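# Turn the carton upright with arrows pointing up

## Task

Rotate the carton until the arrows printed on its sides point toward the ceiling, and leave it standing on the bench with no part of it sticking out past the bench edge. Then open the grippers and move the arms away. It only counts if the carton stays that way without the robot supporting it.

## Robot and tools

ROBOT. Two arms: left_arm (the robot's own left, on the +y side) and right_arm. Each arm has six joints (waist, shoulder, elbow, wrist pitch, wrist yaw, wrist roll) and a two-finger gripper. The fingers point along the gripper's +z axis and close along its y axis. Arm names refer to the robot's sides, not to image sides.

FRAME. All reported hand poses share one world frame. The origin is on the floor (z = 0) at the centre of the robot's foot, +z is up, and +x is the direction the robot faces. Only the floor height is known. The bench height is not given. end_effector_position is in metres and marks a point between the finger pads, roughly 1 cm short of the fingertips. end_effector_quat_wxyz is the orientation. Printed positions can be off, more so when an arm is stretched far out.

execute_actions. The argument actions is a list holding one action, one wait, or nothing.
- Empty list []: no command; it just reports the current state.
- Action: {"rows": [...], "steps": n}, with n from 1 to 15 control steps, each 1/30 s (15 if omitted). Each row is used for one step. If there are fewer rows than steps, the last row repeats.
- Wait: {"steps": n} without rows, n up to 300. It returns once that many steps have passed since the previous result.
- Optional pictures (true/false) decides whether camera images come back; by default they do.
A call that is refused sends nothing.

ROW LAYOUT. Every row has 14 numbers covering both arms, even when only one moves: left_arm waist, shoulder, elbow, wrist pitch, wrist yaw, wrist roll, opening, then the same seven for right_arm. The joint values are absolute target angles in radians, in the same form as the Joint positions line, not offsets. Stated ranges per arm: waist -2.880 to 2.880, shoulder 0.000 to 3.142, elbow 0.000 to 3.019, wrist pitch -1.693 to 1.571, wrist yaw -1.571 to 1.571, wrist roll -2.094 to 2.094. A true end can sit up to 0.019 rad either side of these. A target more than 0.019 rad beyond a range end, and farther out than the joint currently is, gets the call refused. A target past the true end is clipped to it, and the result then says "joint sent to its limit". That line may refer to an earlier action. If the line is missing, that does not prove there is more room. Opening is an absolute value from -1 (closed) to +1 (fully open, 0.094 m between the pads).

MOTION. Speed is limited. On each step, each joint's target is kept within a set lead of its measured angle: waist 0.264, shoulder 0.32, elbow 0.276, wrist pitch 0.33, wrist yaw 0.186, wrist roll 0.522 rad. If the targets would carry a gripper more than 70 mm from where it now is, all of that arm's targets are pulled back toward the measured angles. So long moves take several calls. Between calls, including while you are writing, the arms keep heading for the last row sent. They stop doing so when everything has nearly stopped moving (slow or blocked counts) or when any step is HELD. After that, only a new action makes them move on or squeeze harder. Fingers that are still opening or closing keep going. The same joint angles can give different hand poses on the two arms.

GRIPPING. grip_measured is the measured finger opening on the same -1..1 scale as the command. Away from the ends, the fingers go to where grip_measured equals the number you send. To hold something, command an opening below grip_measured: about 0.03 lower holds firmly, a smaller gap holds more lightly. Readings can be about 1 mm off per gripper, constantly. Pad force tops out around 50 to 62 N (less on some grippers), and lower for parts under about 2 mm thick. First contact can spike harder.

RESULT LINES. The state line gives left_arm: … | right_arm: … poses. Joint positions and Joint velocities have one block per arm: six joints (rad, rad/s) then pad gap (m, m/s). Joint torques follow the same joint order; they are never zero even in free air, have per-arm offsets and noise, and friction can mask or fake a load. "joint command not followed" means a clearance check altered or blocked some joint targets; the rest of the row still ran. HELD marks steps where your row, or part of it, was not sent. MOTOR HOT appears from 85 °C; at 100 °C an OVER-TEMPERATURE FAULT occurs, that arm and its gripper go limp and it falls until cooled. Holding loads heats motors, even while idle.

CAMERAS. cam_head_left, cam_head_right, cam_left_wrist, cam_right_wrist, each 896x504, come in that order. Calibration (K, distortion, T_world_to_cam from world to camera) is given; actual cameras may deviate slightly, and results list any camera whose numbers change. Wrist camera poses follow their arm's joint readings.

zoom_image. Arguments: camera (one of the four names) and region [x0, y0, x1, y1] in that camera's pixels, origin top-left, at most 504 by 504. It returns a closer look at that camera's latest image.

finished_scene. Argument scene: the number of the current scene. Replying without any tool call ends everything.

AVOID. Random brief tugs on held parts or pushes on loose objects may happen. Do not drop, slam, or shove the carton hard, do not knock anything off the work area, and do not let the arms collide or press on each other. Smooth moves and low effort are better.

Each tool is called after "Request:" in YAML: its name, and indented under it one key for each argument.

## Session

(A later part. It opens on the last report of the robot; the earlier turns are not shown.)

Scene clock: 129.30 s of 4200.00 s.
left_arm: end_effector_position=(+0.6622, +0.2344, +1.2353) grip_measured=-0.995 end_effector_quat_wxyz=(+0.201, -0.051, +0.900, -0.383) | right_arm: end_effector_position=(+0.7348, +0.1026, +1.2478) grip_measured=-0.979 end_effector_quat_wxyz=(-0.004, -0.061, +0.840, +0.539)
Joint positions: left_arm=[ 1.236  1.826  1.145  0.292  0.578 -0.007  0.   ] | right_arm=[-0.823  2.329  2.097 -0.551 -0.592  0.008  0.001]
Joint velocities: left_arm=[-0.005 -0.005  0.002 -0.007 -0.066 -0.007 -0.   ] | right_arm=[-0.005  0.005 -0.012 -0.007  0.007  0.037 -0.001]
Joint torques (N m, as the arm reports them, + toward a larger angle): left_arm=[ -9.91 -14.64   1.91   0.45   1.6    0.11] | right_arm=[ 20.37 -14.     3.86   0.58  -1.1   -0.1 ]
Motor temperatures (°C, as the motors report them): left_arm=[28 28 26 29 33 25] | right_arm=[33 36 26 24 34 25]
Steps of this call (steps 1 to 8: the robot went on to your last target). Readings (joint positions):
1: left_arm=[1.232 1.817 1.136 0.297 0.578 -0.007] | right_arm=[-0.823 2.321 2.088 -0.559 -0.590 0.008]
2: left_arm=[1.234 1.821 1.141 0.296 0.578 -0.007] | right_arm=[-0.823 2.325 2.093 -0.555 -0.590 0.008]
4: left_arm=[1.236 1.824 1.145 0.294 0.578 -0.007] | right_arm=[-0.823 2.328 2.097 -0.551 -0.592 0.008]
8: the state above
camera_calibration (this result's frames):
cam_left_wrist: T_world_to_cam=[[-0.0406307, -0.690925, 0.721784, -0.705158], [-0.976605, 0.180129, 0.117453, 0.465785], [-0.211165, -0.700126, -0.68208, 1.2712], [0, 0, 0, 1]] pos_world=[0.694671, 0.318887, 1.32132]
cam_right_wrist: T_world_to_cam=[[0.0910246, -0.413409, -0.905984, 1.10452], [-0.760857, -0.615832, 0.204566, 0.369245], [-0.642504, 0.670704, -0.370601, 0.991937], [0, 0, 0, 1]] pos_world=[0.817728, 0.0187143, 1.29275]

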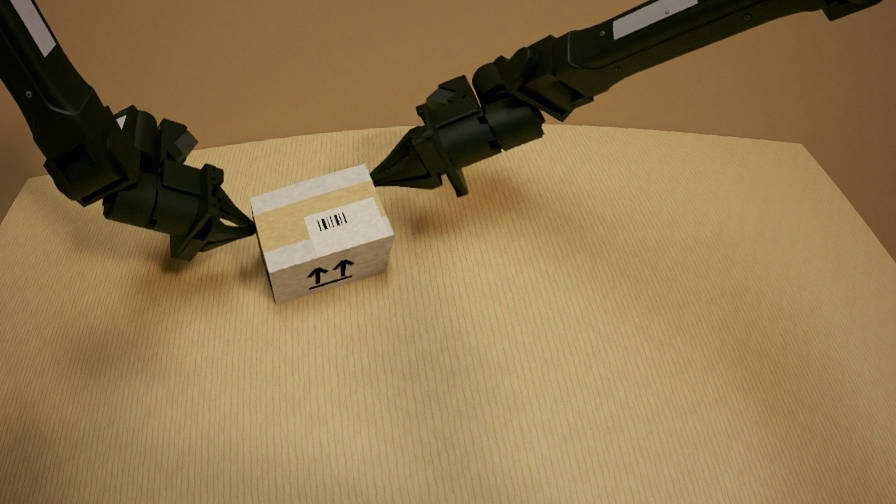

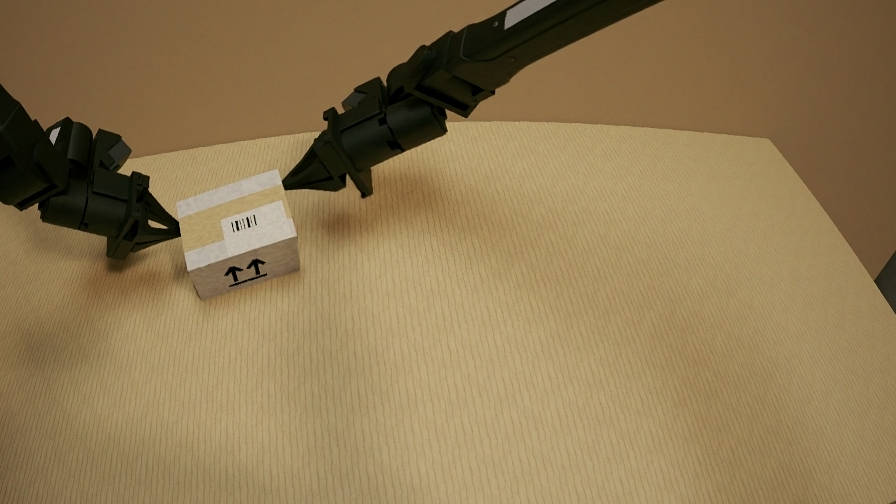

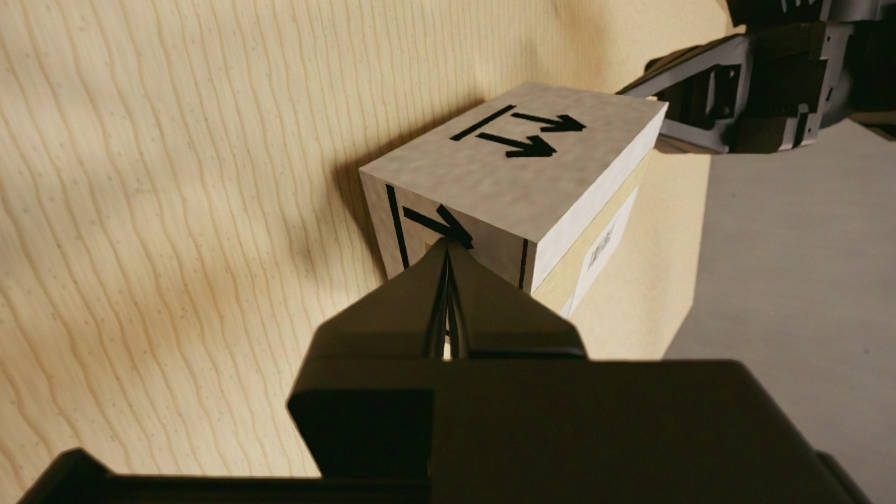

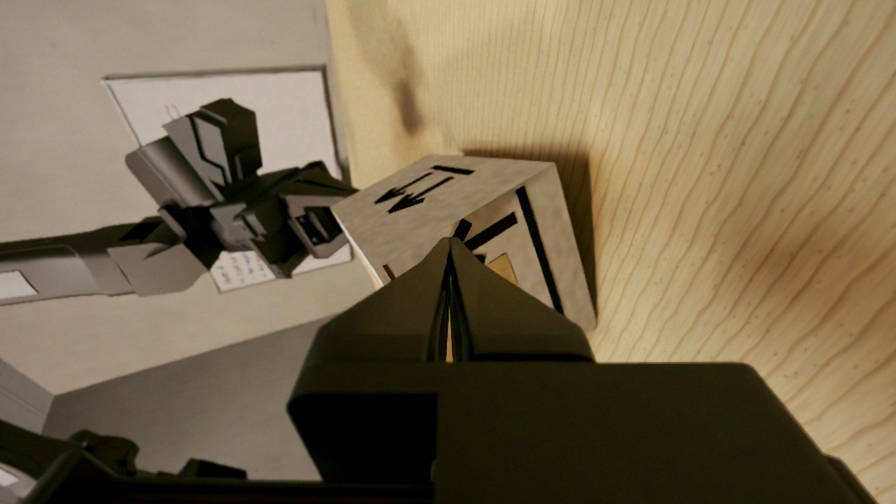

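Request:
execute_actions:
  actions:
    - {"rows":[[1.203,1.855,1.168,0.277,0.6,0,-1,-0.77,2.416,2.107,-0.545,-0.6,0,-1],[1.204,1.86,1.174,0.275,0.6,0,-1,-0.772,2.422,2.113,-0.542,-0.6,0,-1],[1.205,1.865,1.18,0.272,0.6,0,-1,-0.775,2.428,2.12,-0.539,-0.6,0,-1],[1.206,1.87,1.186,0.27,0.6,0,-1,-0.777,2.434,2.127,-0.536,-0.6,0,-1],[1.207,1.875,1.192,0.267,0.6,0,-1,-0.78,2.44,2.134,-0.533,-0.6,0,-1],[1.208,1.88,1.198,0.265,0.6,0,-1,-0.782,2.446,2.14,-0.53,-0.6,0,-1],[1.209,1.885,1.204,0.262,0.6,0,-1,-0.785,2.452,2.147,-0.527,-0.6,0,-1],[1.21,1.89,1.21,0.26,0.6,0,-1,-0.788,2.46,2.155,-0.524,-0.6,0,-1]]}

Scene clock: 133.37 s of 4200.00 s.
left_arm: end_effector_position=(+0.6664, +0.2384, +1.2193) grip_measured=-0.995 end_effector_quat_wxyz=(+0.195, -0.055, +0.903, -0.380) | right_arm: end_effector_position=(+0.7443, +0.1113, +1.2338) grip_measured=-0.979 end_effector_quat_wxyz=(+0.017, -0.062, +0.841, +0.537)
Joint positions: left_arm=[ 1.246  1.862  1.189  0.272  0.578 -0.007  0.   ] | right_arm=[-0.823  2.378  2.158 -0.522 -0.585  0.008  0.001]
Joint velocities: left_arm=[ 0.024  0.005 -0.007  0.002 -0.095 -0.022 -0.   ] | right_arm=[-0.005  0.005  0.002 -0.007  0.066 -0.051 -0.   ]
Joint torques (N m, as the arm reports them, + toward a larger angle): left_arm=[-10.34 -14.75   2.28   0.32   1.56   0.1 ] | right_arm=[ 19.29 -13.97   3.54   0.49  -1.41  -0.1 ]
Motor temperatures (°C, as the motors report them): left_arm=[28 28 26 29 33 25] | right_arm=[33 36 26 24 34 25]
Steps of this call (steps 1 to 30: the robot went on to your last target; steps 31 to 90: nothing new was sent; then 0.57 s passed at rest; steps 91 to 105: all 15 steps of this action). Readings (joint positions):
91: left_arm=[1.236 1.826 1.145 0.291 0.578 -0.007] | right_arm=[-0.823 2.330 2.098 -0.551 -0.592 0.008]
92: left_arm=[1.236 1.827 1.146 0.290 0.578 -0.007] | right_arm=[-0.823 2.331 2.101 -0.550 -0.592 0.008]
94: left_arm=[1.236 1.831 1.151 0.286 0.578 -0.007] | right_arm=[-0.823 2.339 2.112 -0.546 -0.592 0.008]
98: left_arm=[1.240 1.849 1.175 0.277 0.578 -0.007] | right_arm=[-0.823 2.361 2.142 -0.531 -0.586 0.008]
105: the state above
camera_calibration (this result's frames):
cam_left_wrist: T_world_to_cam=[[-0.0273438, -0.694763, 0.718719, -0.694859], [-0.975364, 0.175989, 0.133016, 0.452226], [-0.218901, -0.697375, -0.682459, 1.26894], [0, 0, 0, 1]] pos_world=[0.699858, 0.32258, 1.30526]
cam_right_wrist: T_world_to_cam=[[0.113865, -0.417378, -0.901571, 1.07262], [-0.780807, -0.598712, 0.178559, 0.429717], [-0.614308, 0.683622, -0.394064, 0.993495], [0, 0, 0, 1]] pos_world=[0.823705, 0.0257916, 1.28182]

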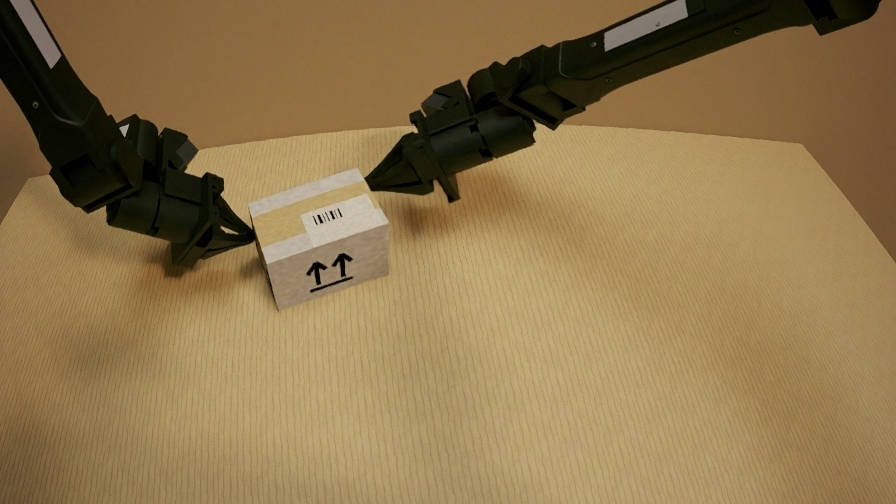

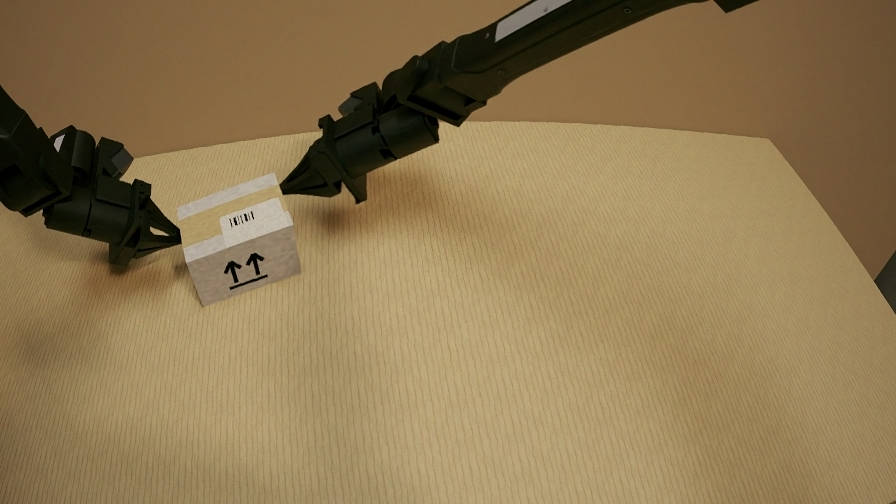

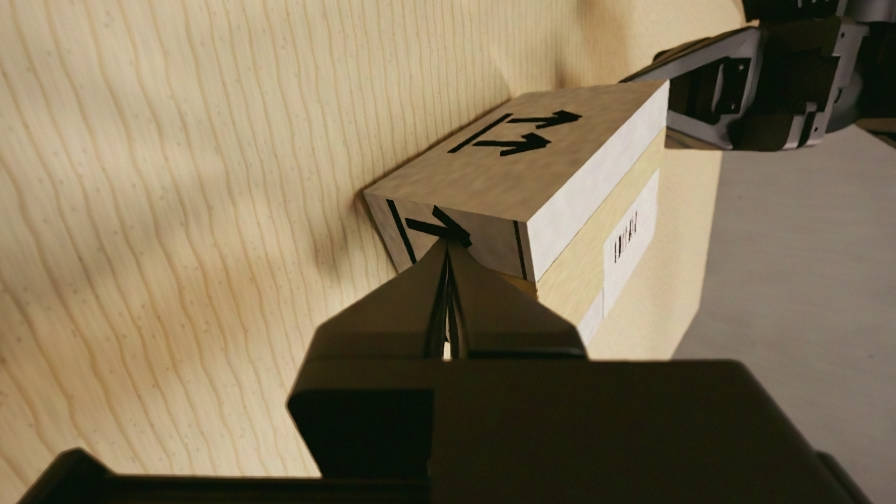

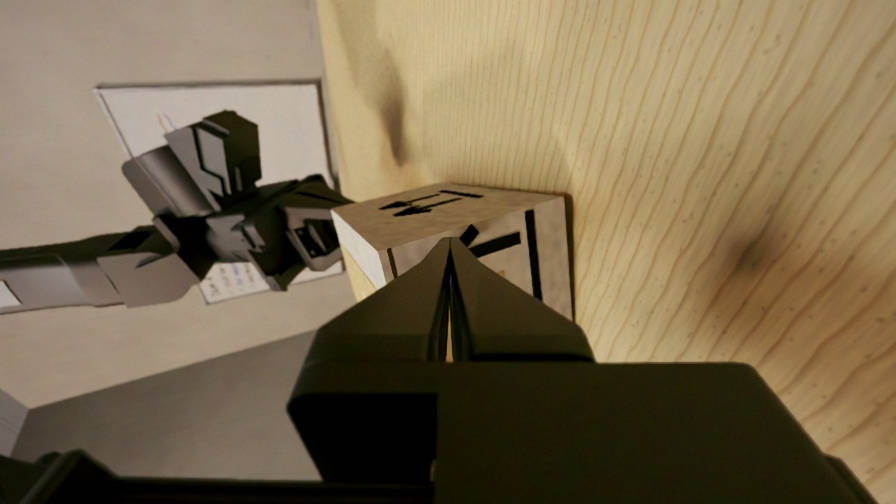

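Nearly seated; release.

Request:
execute_actions:
  actions:
    - {"rows":[[1.225,1.885,1.2,0.26,0.6,0,-1,-0.81,2.44,2.155,-0.52,-0.6,0,-1],[1.24,1.88,1.19,0.26,0.6,0,-1,-0.83,2.42,2.155,-0.52,-0.6,0,-1],[1.255,1.87,1.185,0.27,0.6,0,-1,-0.845,2.4,2.155,-0.52,-0.6,0,-1],[1.27,1.86,1.18,0.27,0.6,0,-1,-0.855,2.38,2.15,-0.52,-0.6,0,-1],[1.285,1.85,1.17,0.27,0.6,0,-1,-0.865,2.36,2.14,-0.52,-0.6,0,-1],[1.3,1.84,1.16,0.27,0.6,0,-1,-0.875,2.34,2.13,-0.52,-0.6,0,-1],[1.315,1.83,1.15,0.27,0.6,0,-1,-0.885,2.32,2.11,-0.52,-0.6,0,-1],[1.33,1.82,1.14,0.27,0.6,0,-1,-0.895,2.3,2.09,-0.52,-0.6,0,-1],[1.345,1.8,1.13,0.27,0.6,0,-1,-0.905,2.27,2.06,-0.52,-0.6,0,-1],[1.36,1.78,1.12,0.27,0.6,0,-1,-0.915,2.24,2.03,-0.51,-0.6,0,-1],[1.375,1.76,1.11,0.27,0.6,0,-1,-0.925,2.21,2.0,-0.5,-0.6,0,-1],[1.39,1.74,1.1,0.27,0.6,0,-1,-0.935,2.18,1.97,-0.5,-0.6,0,-1]]}
  pictures: false

Request:
execute_actions:
  actions:
    - {"rows":[[1.55,1.5,1.0,0.2,0.6,0,-1,-1.1,1.85,1.65,-0.4,-0.6,0,-1]]}
  pictures: false

Request:
execute_actions:
  actions:
    - {"steps":20}

Scene clock: 140.30 s of 4200.00 s.
left_arm: end_effector_position=(+0.6377, +0.3288, +1.2196) grip_measured=-0.995 end_effector_quat_wxyz=(+0.191, -0.094, +0.918, -0.335) | right_arm: end_effector_position=(+0.7380, +0.0497, +1.2458) grip_measured=-0.979 end_effector_quat_wxyz=(-0.001, -0.041, +0.850, +0.525)
Joint positions: left_arm=[ 1.387  1.786  1.1    0.271  0.599 -0.007  0.   ] | right_arm=[-0.88   2.24   1.979 -0.519 -0.598  0.008  0.001]
Joint velocities: left_arm=[ 0.376 -0.317  0.002  0.007 -0.037 -0.007  0.   ] | right_arm=[-0.259 -0.484 -0.237 -0.017  0.037  0.066 -0.   ]
Joint torques (N m, as the arm reports them, + toward a larger angle): left_arm=[ -6.46 -18.1    0.38   0.78   0.57   0.1 ] | right_arm=[ 11.81 -21.85   3.81   1.24  -0.85  -0.11]
Motor temperatures (°C, as the motors report them): left_arm=[28 28 27 29 33 25] | right_arm=[33 36 26 24 35 25]
Steps of this call (steps 1 to 15: the robot went on to your last target; steps 16 to 90: nothing new was sent; then 3.43 s passed at rest; steps 91 to 105: all 15 steps of this action). Readings (joint positions):
91: left_arm=[1.247 1.862 1.189 0.271 0.578 -0.007] | right_arm=[-0.824 2.378 2.158 -0.521 -0.585 0.008]
92: left_arm=[1.249 1.862 1.189 0.271 0.582 -0.007] | right_arm=[-0.825 2.378 2.158 -0.520 -0.585 0.008]
94: left_arm=[1.253 1.862 1.189 0.271 0.590 -0.007] | right_arm=[-0.828 2.378 2.158 -0.520 -0.592 0.008]
98: left_arm=[1.274 1.856 1.170 0.271 0.599 -0.007] | right_arm=[-0.835 2.360 2.122 -0.520 -0.598 0.008]
105: the state above

Scene clock: 140.80 s of 4200.00 s.
left_arm: end_effector_position=(+0.6724, +0.4663, +1.3328) grip_measured=-0.995 end_effector_quat_wxyz=(+0.272, -0.114, +0.924, -0.244) | right_arm: end_effector_position=(+0.7993, -0.1651, +1.3186) grip_measured=-0.979 end_effector_quat_wxyz=(+0.098, +0.022, +0.884, +0.457)
Joint positions: left_arm=[ 1.562  1.467  1.01   0.219  0.599 -0.007  0.   ] | right_arm=[-1.089  1.843  1.662 -0.414 -0.599  0.008  0.001]
Joint velocities: left_arm=[-0.044  0.044 -0.076 -0.061 -0.051 -0.007 -0.   ] | right_arm=[-0.366 -0.357 -0.002  0.134 -0.007 -0.037 -0.001]
Joint torques (N m, as the arm reports them, + toward a larger angle): left_arm=[ -2.57 -14.91   1.93   0.41   0.45   0.08] | right_arm=[ 10.26 -18.35   2.95   0.85  -0.77  -0.11]
Motor temperatures (°C, as the motors report them): left_arm=[28 28 27 29 33 25] | right_arm=[33 36 26 24 34 25]
Steps of this call (steps 1 to 15: all 15 steps of this action). Readings (joint positions):
1: left_arm=[1.403 1.771 1.096 0.268 0.599 -0.007] | right_arm=[-0.889 2.220 1.960 -0.510 -0.598 0.008]
2: left_arm=[1.417 1.748 1.085 0.262 0.599 -0.007] | right_arm=[-0.899 2.191 1.929 -0.498 -0.598 0.008]
4: left_arm=[1.456 1.688 1.053 0.247 0.599 -0.007] | right_arm=[-0.922 2.129 1.860 -0.483 -0.598 0.008]
8: left_arm=[1.539 1.551 1.010 0.220 0.599 -0.007] | right_arm=[-0.976 2.006 1.747 -0.458 -0.598 0.008]
15: the state above

Scene clock: 141.47 s of 4200.00 s.
left_arm: end_effector_position=(+0.6699, +0.4638, +1.3303) grip_measured=-0.995 end_effector_quat_wxyz=(+0.268, -0.115, +0.924, -0.246) | right_arm: end_effector_position=(+0.8055, -0.1822, +1.3236) grip_measured=-0.979 end_effector_quat_wxyz=(+0.109, +0.026, +0.886, +0.450)
Joint positions: left_arm=[ 1.559  1.471  1.008  0.216  0.599 -0.007  0.   ] | right_arm=[-1.108  1.821  1.653 -0.406 -0.599  0.008  0.001]
Joint velocities: left_arm=[-0.005 -0.015 -0.012 -0.012  0.007  0.007  0.   ] | right_arm=[-0.015 -0.015 -0.007  0.007 -0.051 -0.037  0.   ]
Joint torques (N m, as the arm reports them, + toward a larger angle): left_arm=[ -2.76 -14.39   1.75   0.26   0.44   0.07] | right_arm=[  9.99 -18.15   3.78   1.    -0.75  -0.11]
Motor temperatures (°C, as the motors report them): left_arm=[28 28 27 29 33 25] | right_arm=[33 36 26 24 34 25]
Steps of this call (steps 1 to 20: the robot went on to your last target). Readings (joint positions):
1: left_arm=[1.561 1.469 1.008 0.217 0.599 -0.007] | right_arm=[-1.100 1.832 1.662 -0.410 -0.599 0.008]
2: left_arm=[1.560 1.470 1.008 0.216 0.599 -0.007] | right_arm=[-1.107 1.825 1.662 -0.408 -0.599 0.008]
4: left_arm=[1.559 1.471 1.008 0.216 0.599 -0.007] | right_arm=[-1.110 1.821 1.662 -0.406 -0.599 0.008]
8: left_arm=[1.559 1.471 1.008 0.216 0.599 -0.007] | right_arm=[-1.108 1.821 1.654 -0.406 -0.599 0.008]
20: the state above
camera_calibration (this result's frames):
cam_left_wrist: T_world_to_cam=[[0.0994581, -0.841072, 0.531701, -0.38627], [-0.994351, -0.0640966, 0.0846085, 0.589615], [-0.0370817, -0.537112, -0.842696, 1.51967], [0, 0, 0, 1]] pos_world=[0.681054, 0.529142, 1.43611]
cam_right_wrist: T_world_to_cam=[[0.0436128, -0.593522, -0.803635, 0.919015], [-0.915931, -0.344983, 0.205079, 0.405712], [-0.398959, 0.72713, -0.55867, 1.31949], [0, 0, 0, 1]] pos_world=[0.857945, -0.274021, 1.39251]

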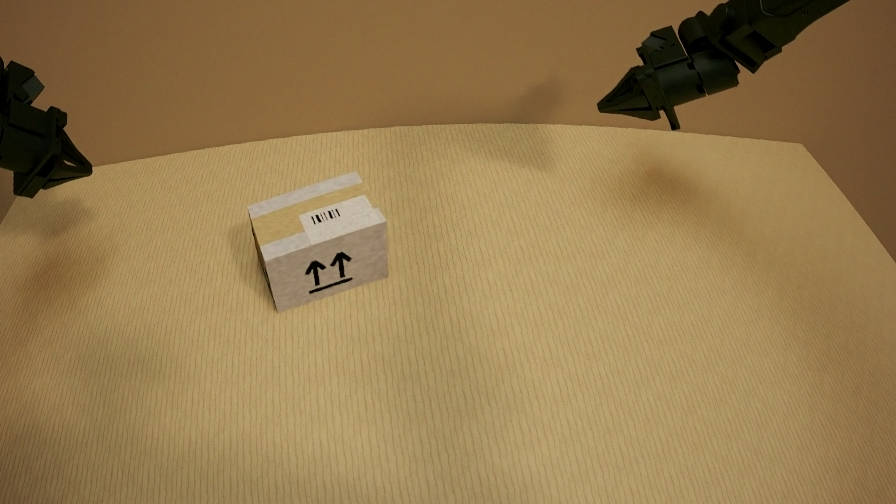

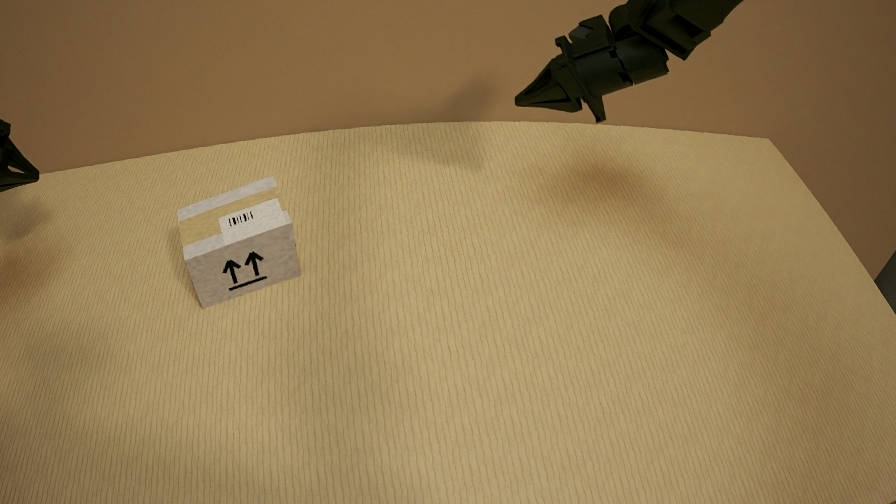

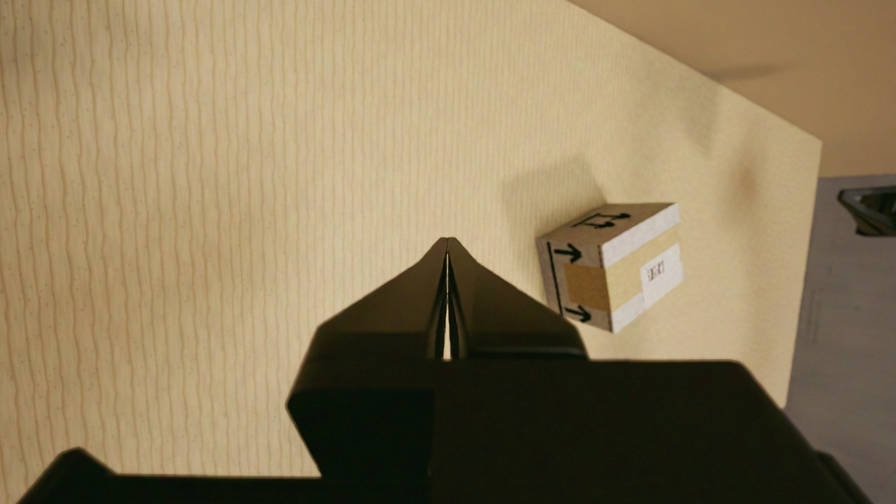

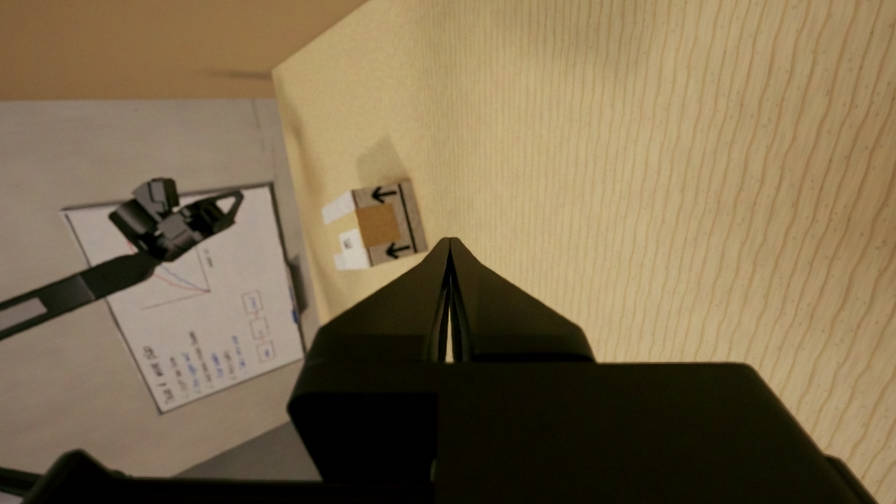

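Request:
finished_scene:
  scene: 2

The scene is finished: the task was done.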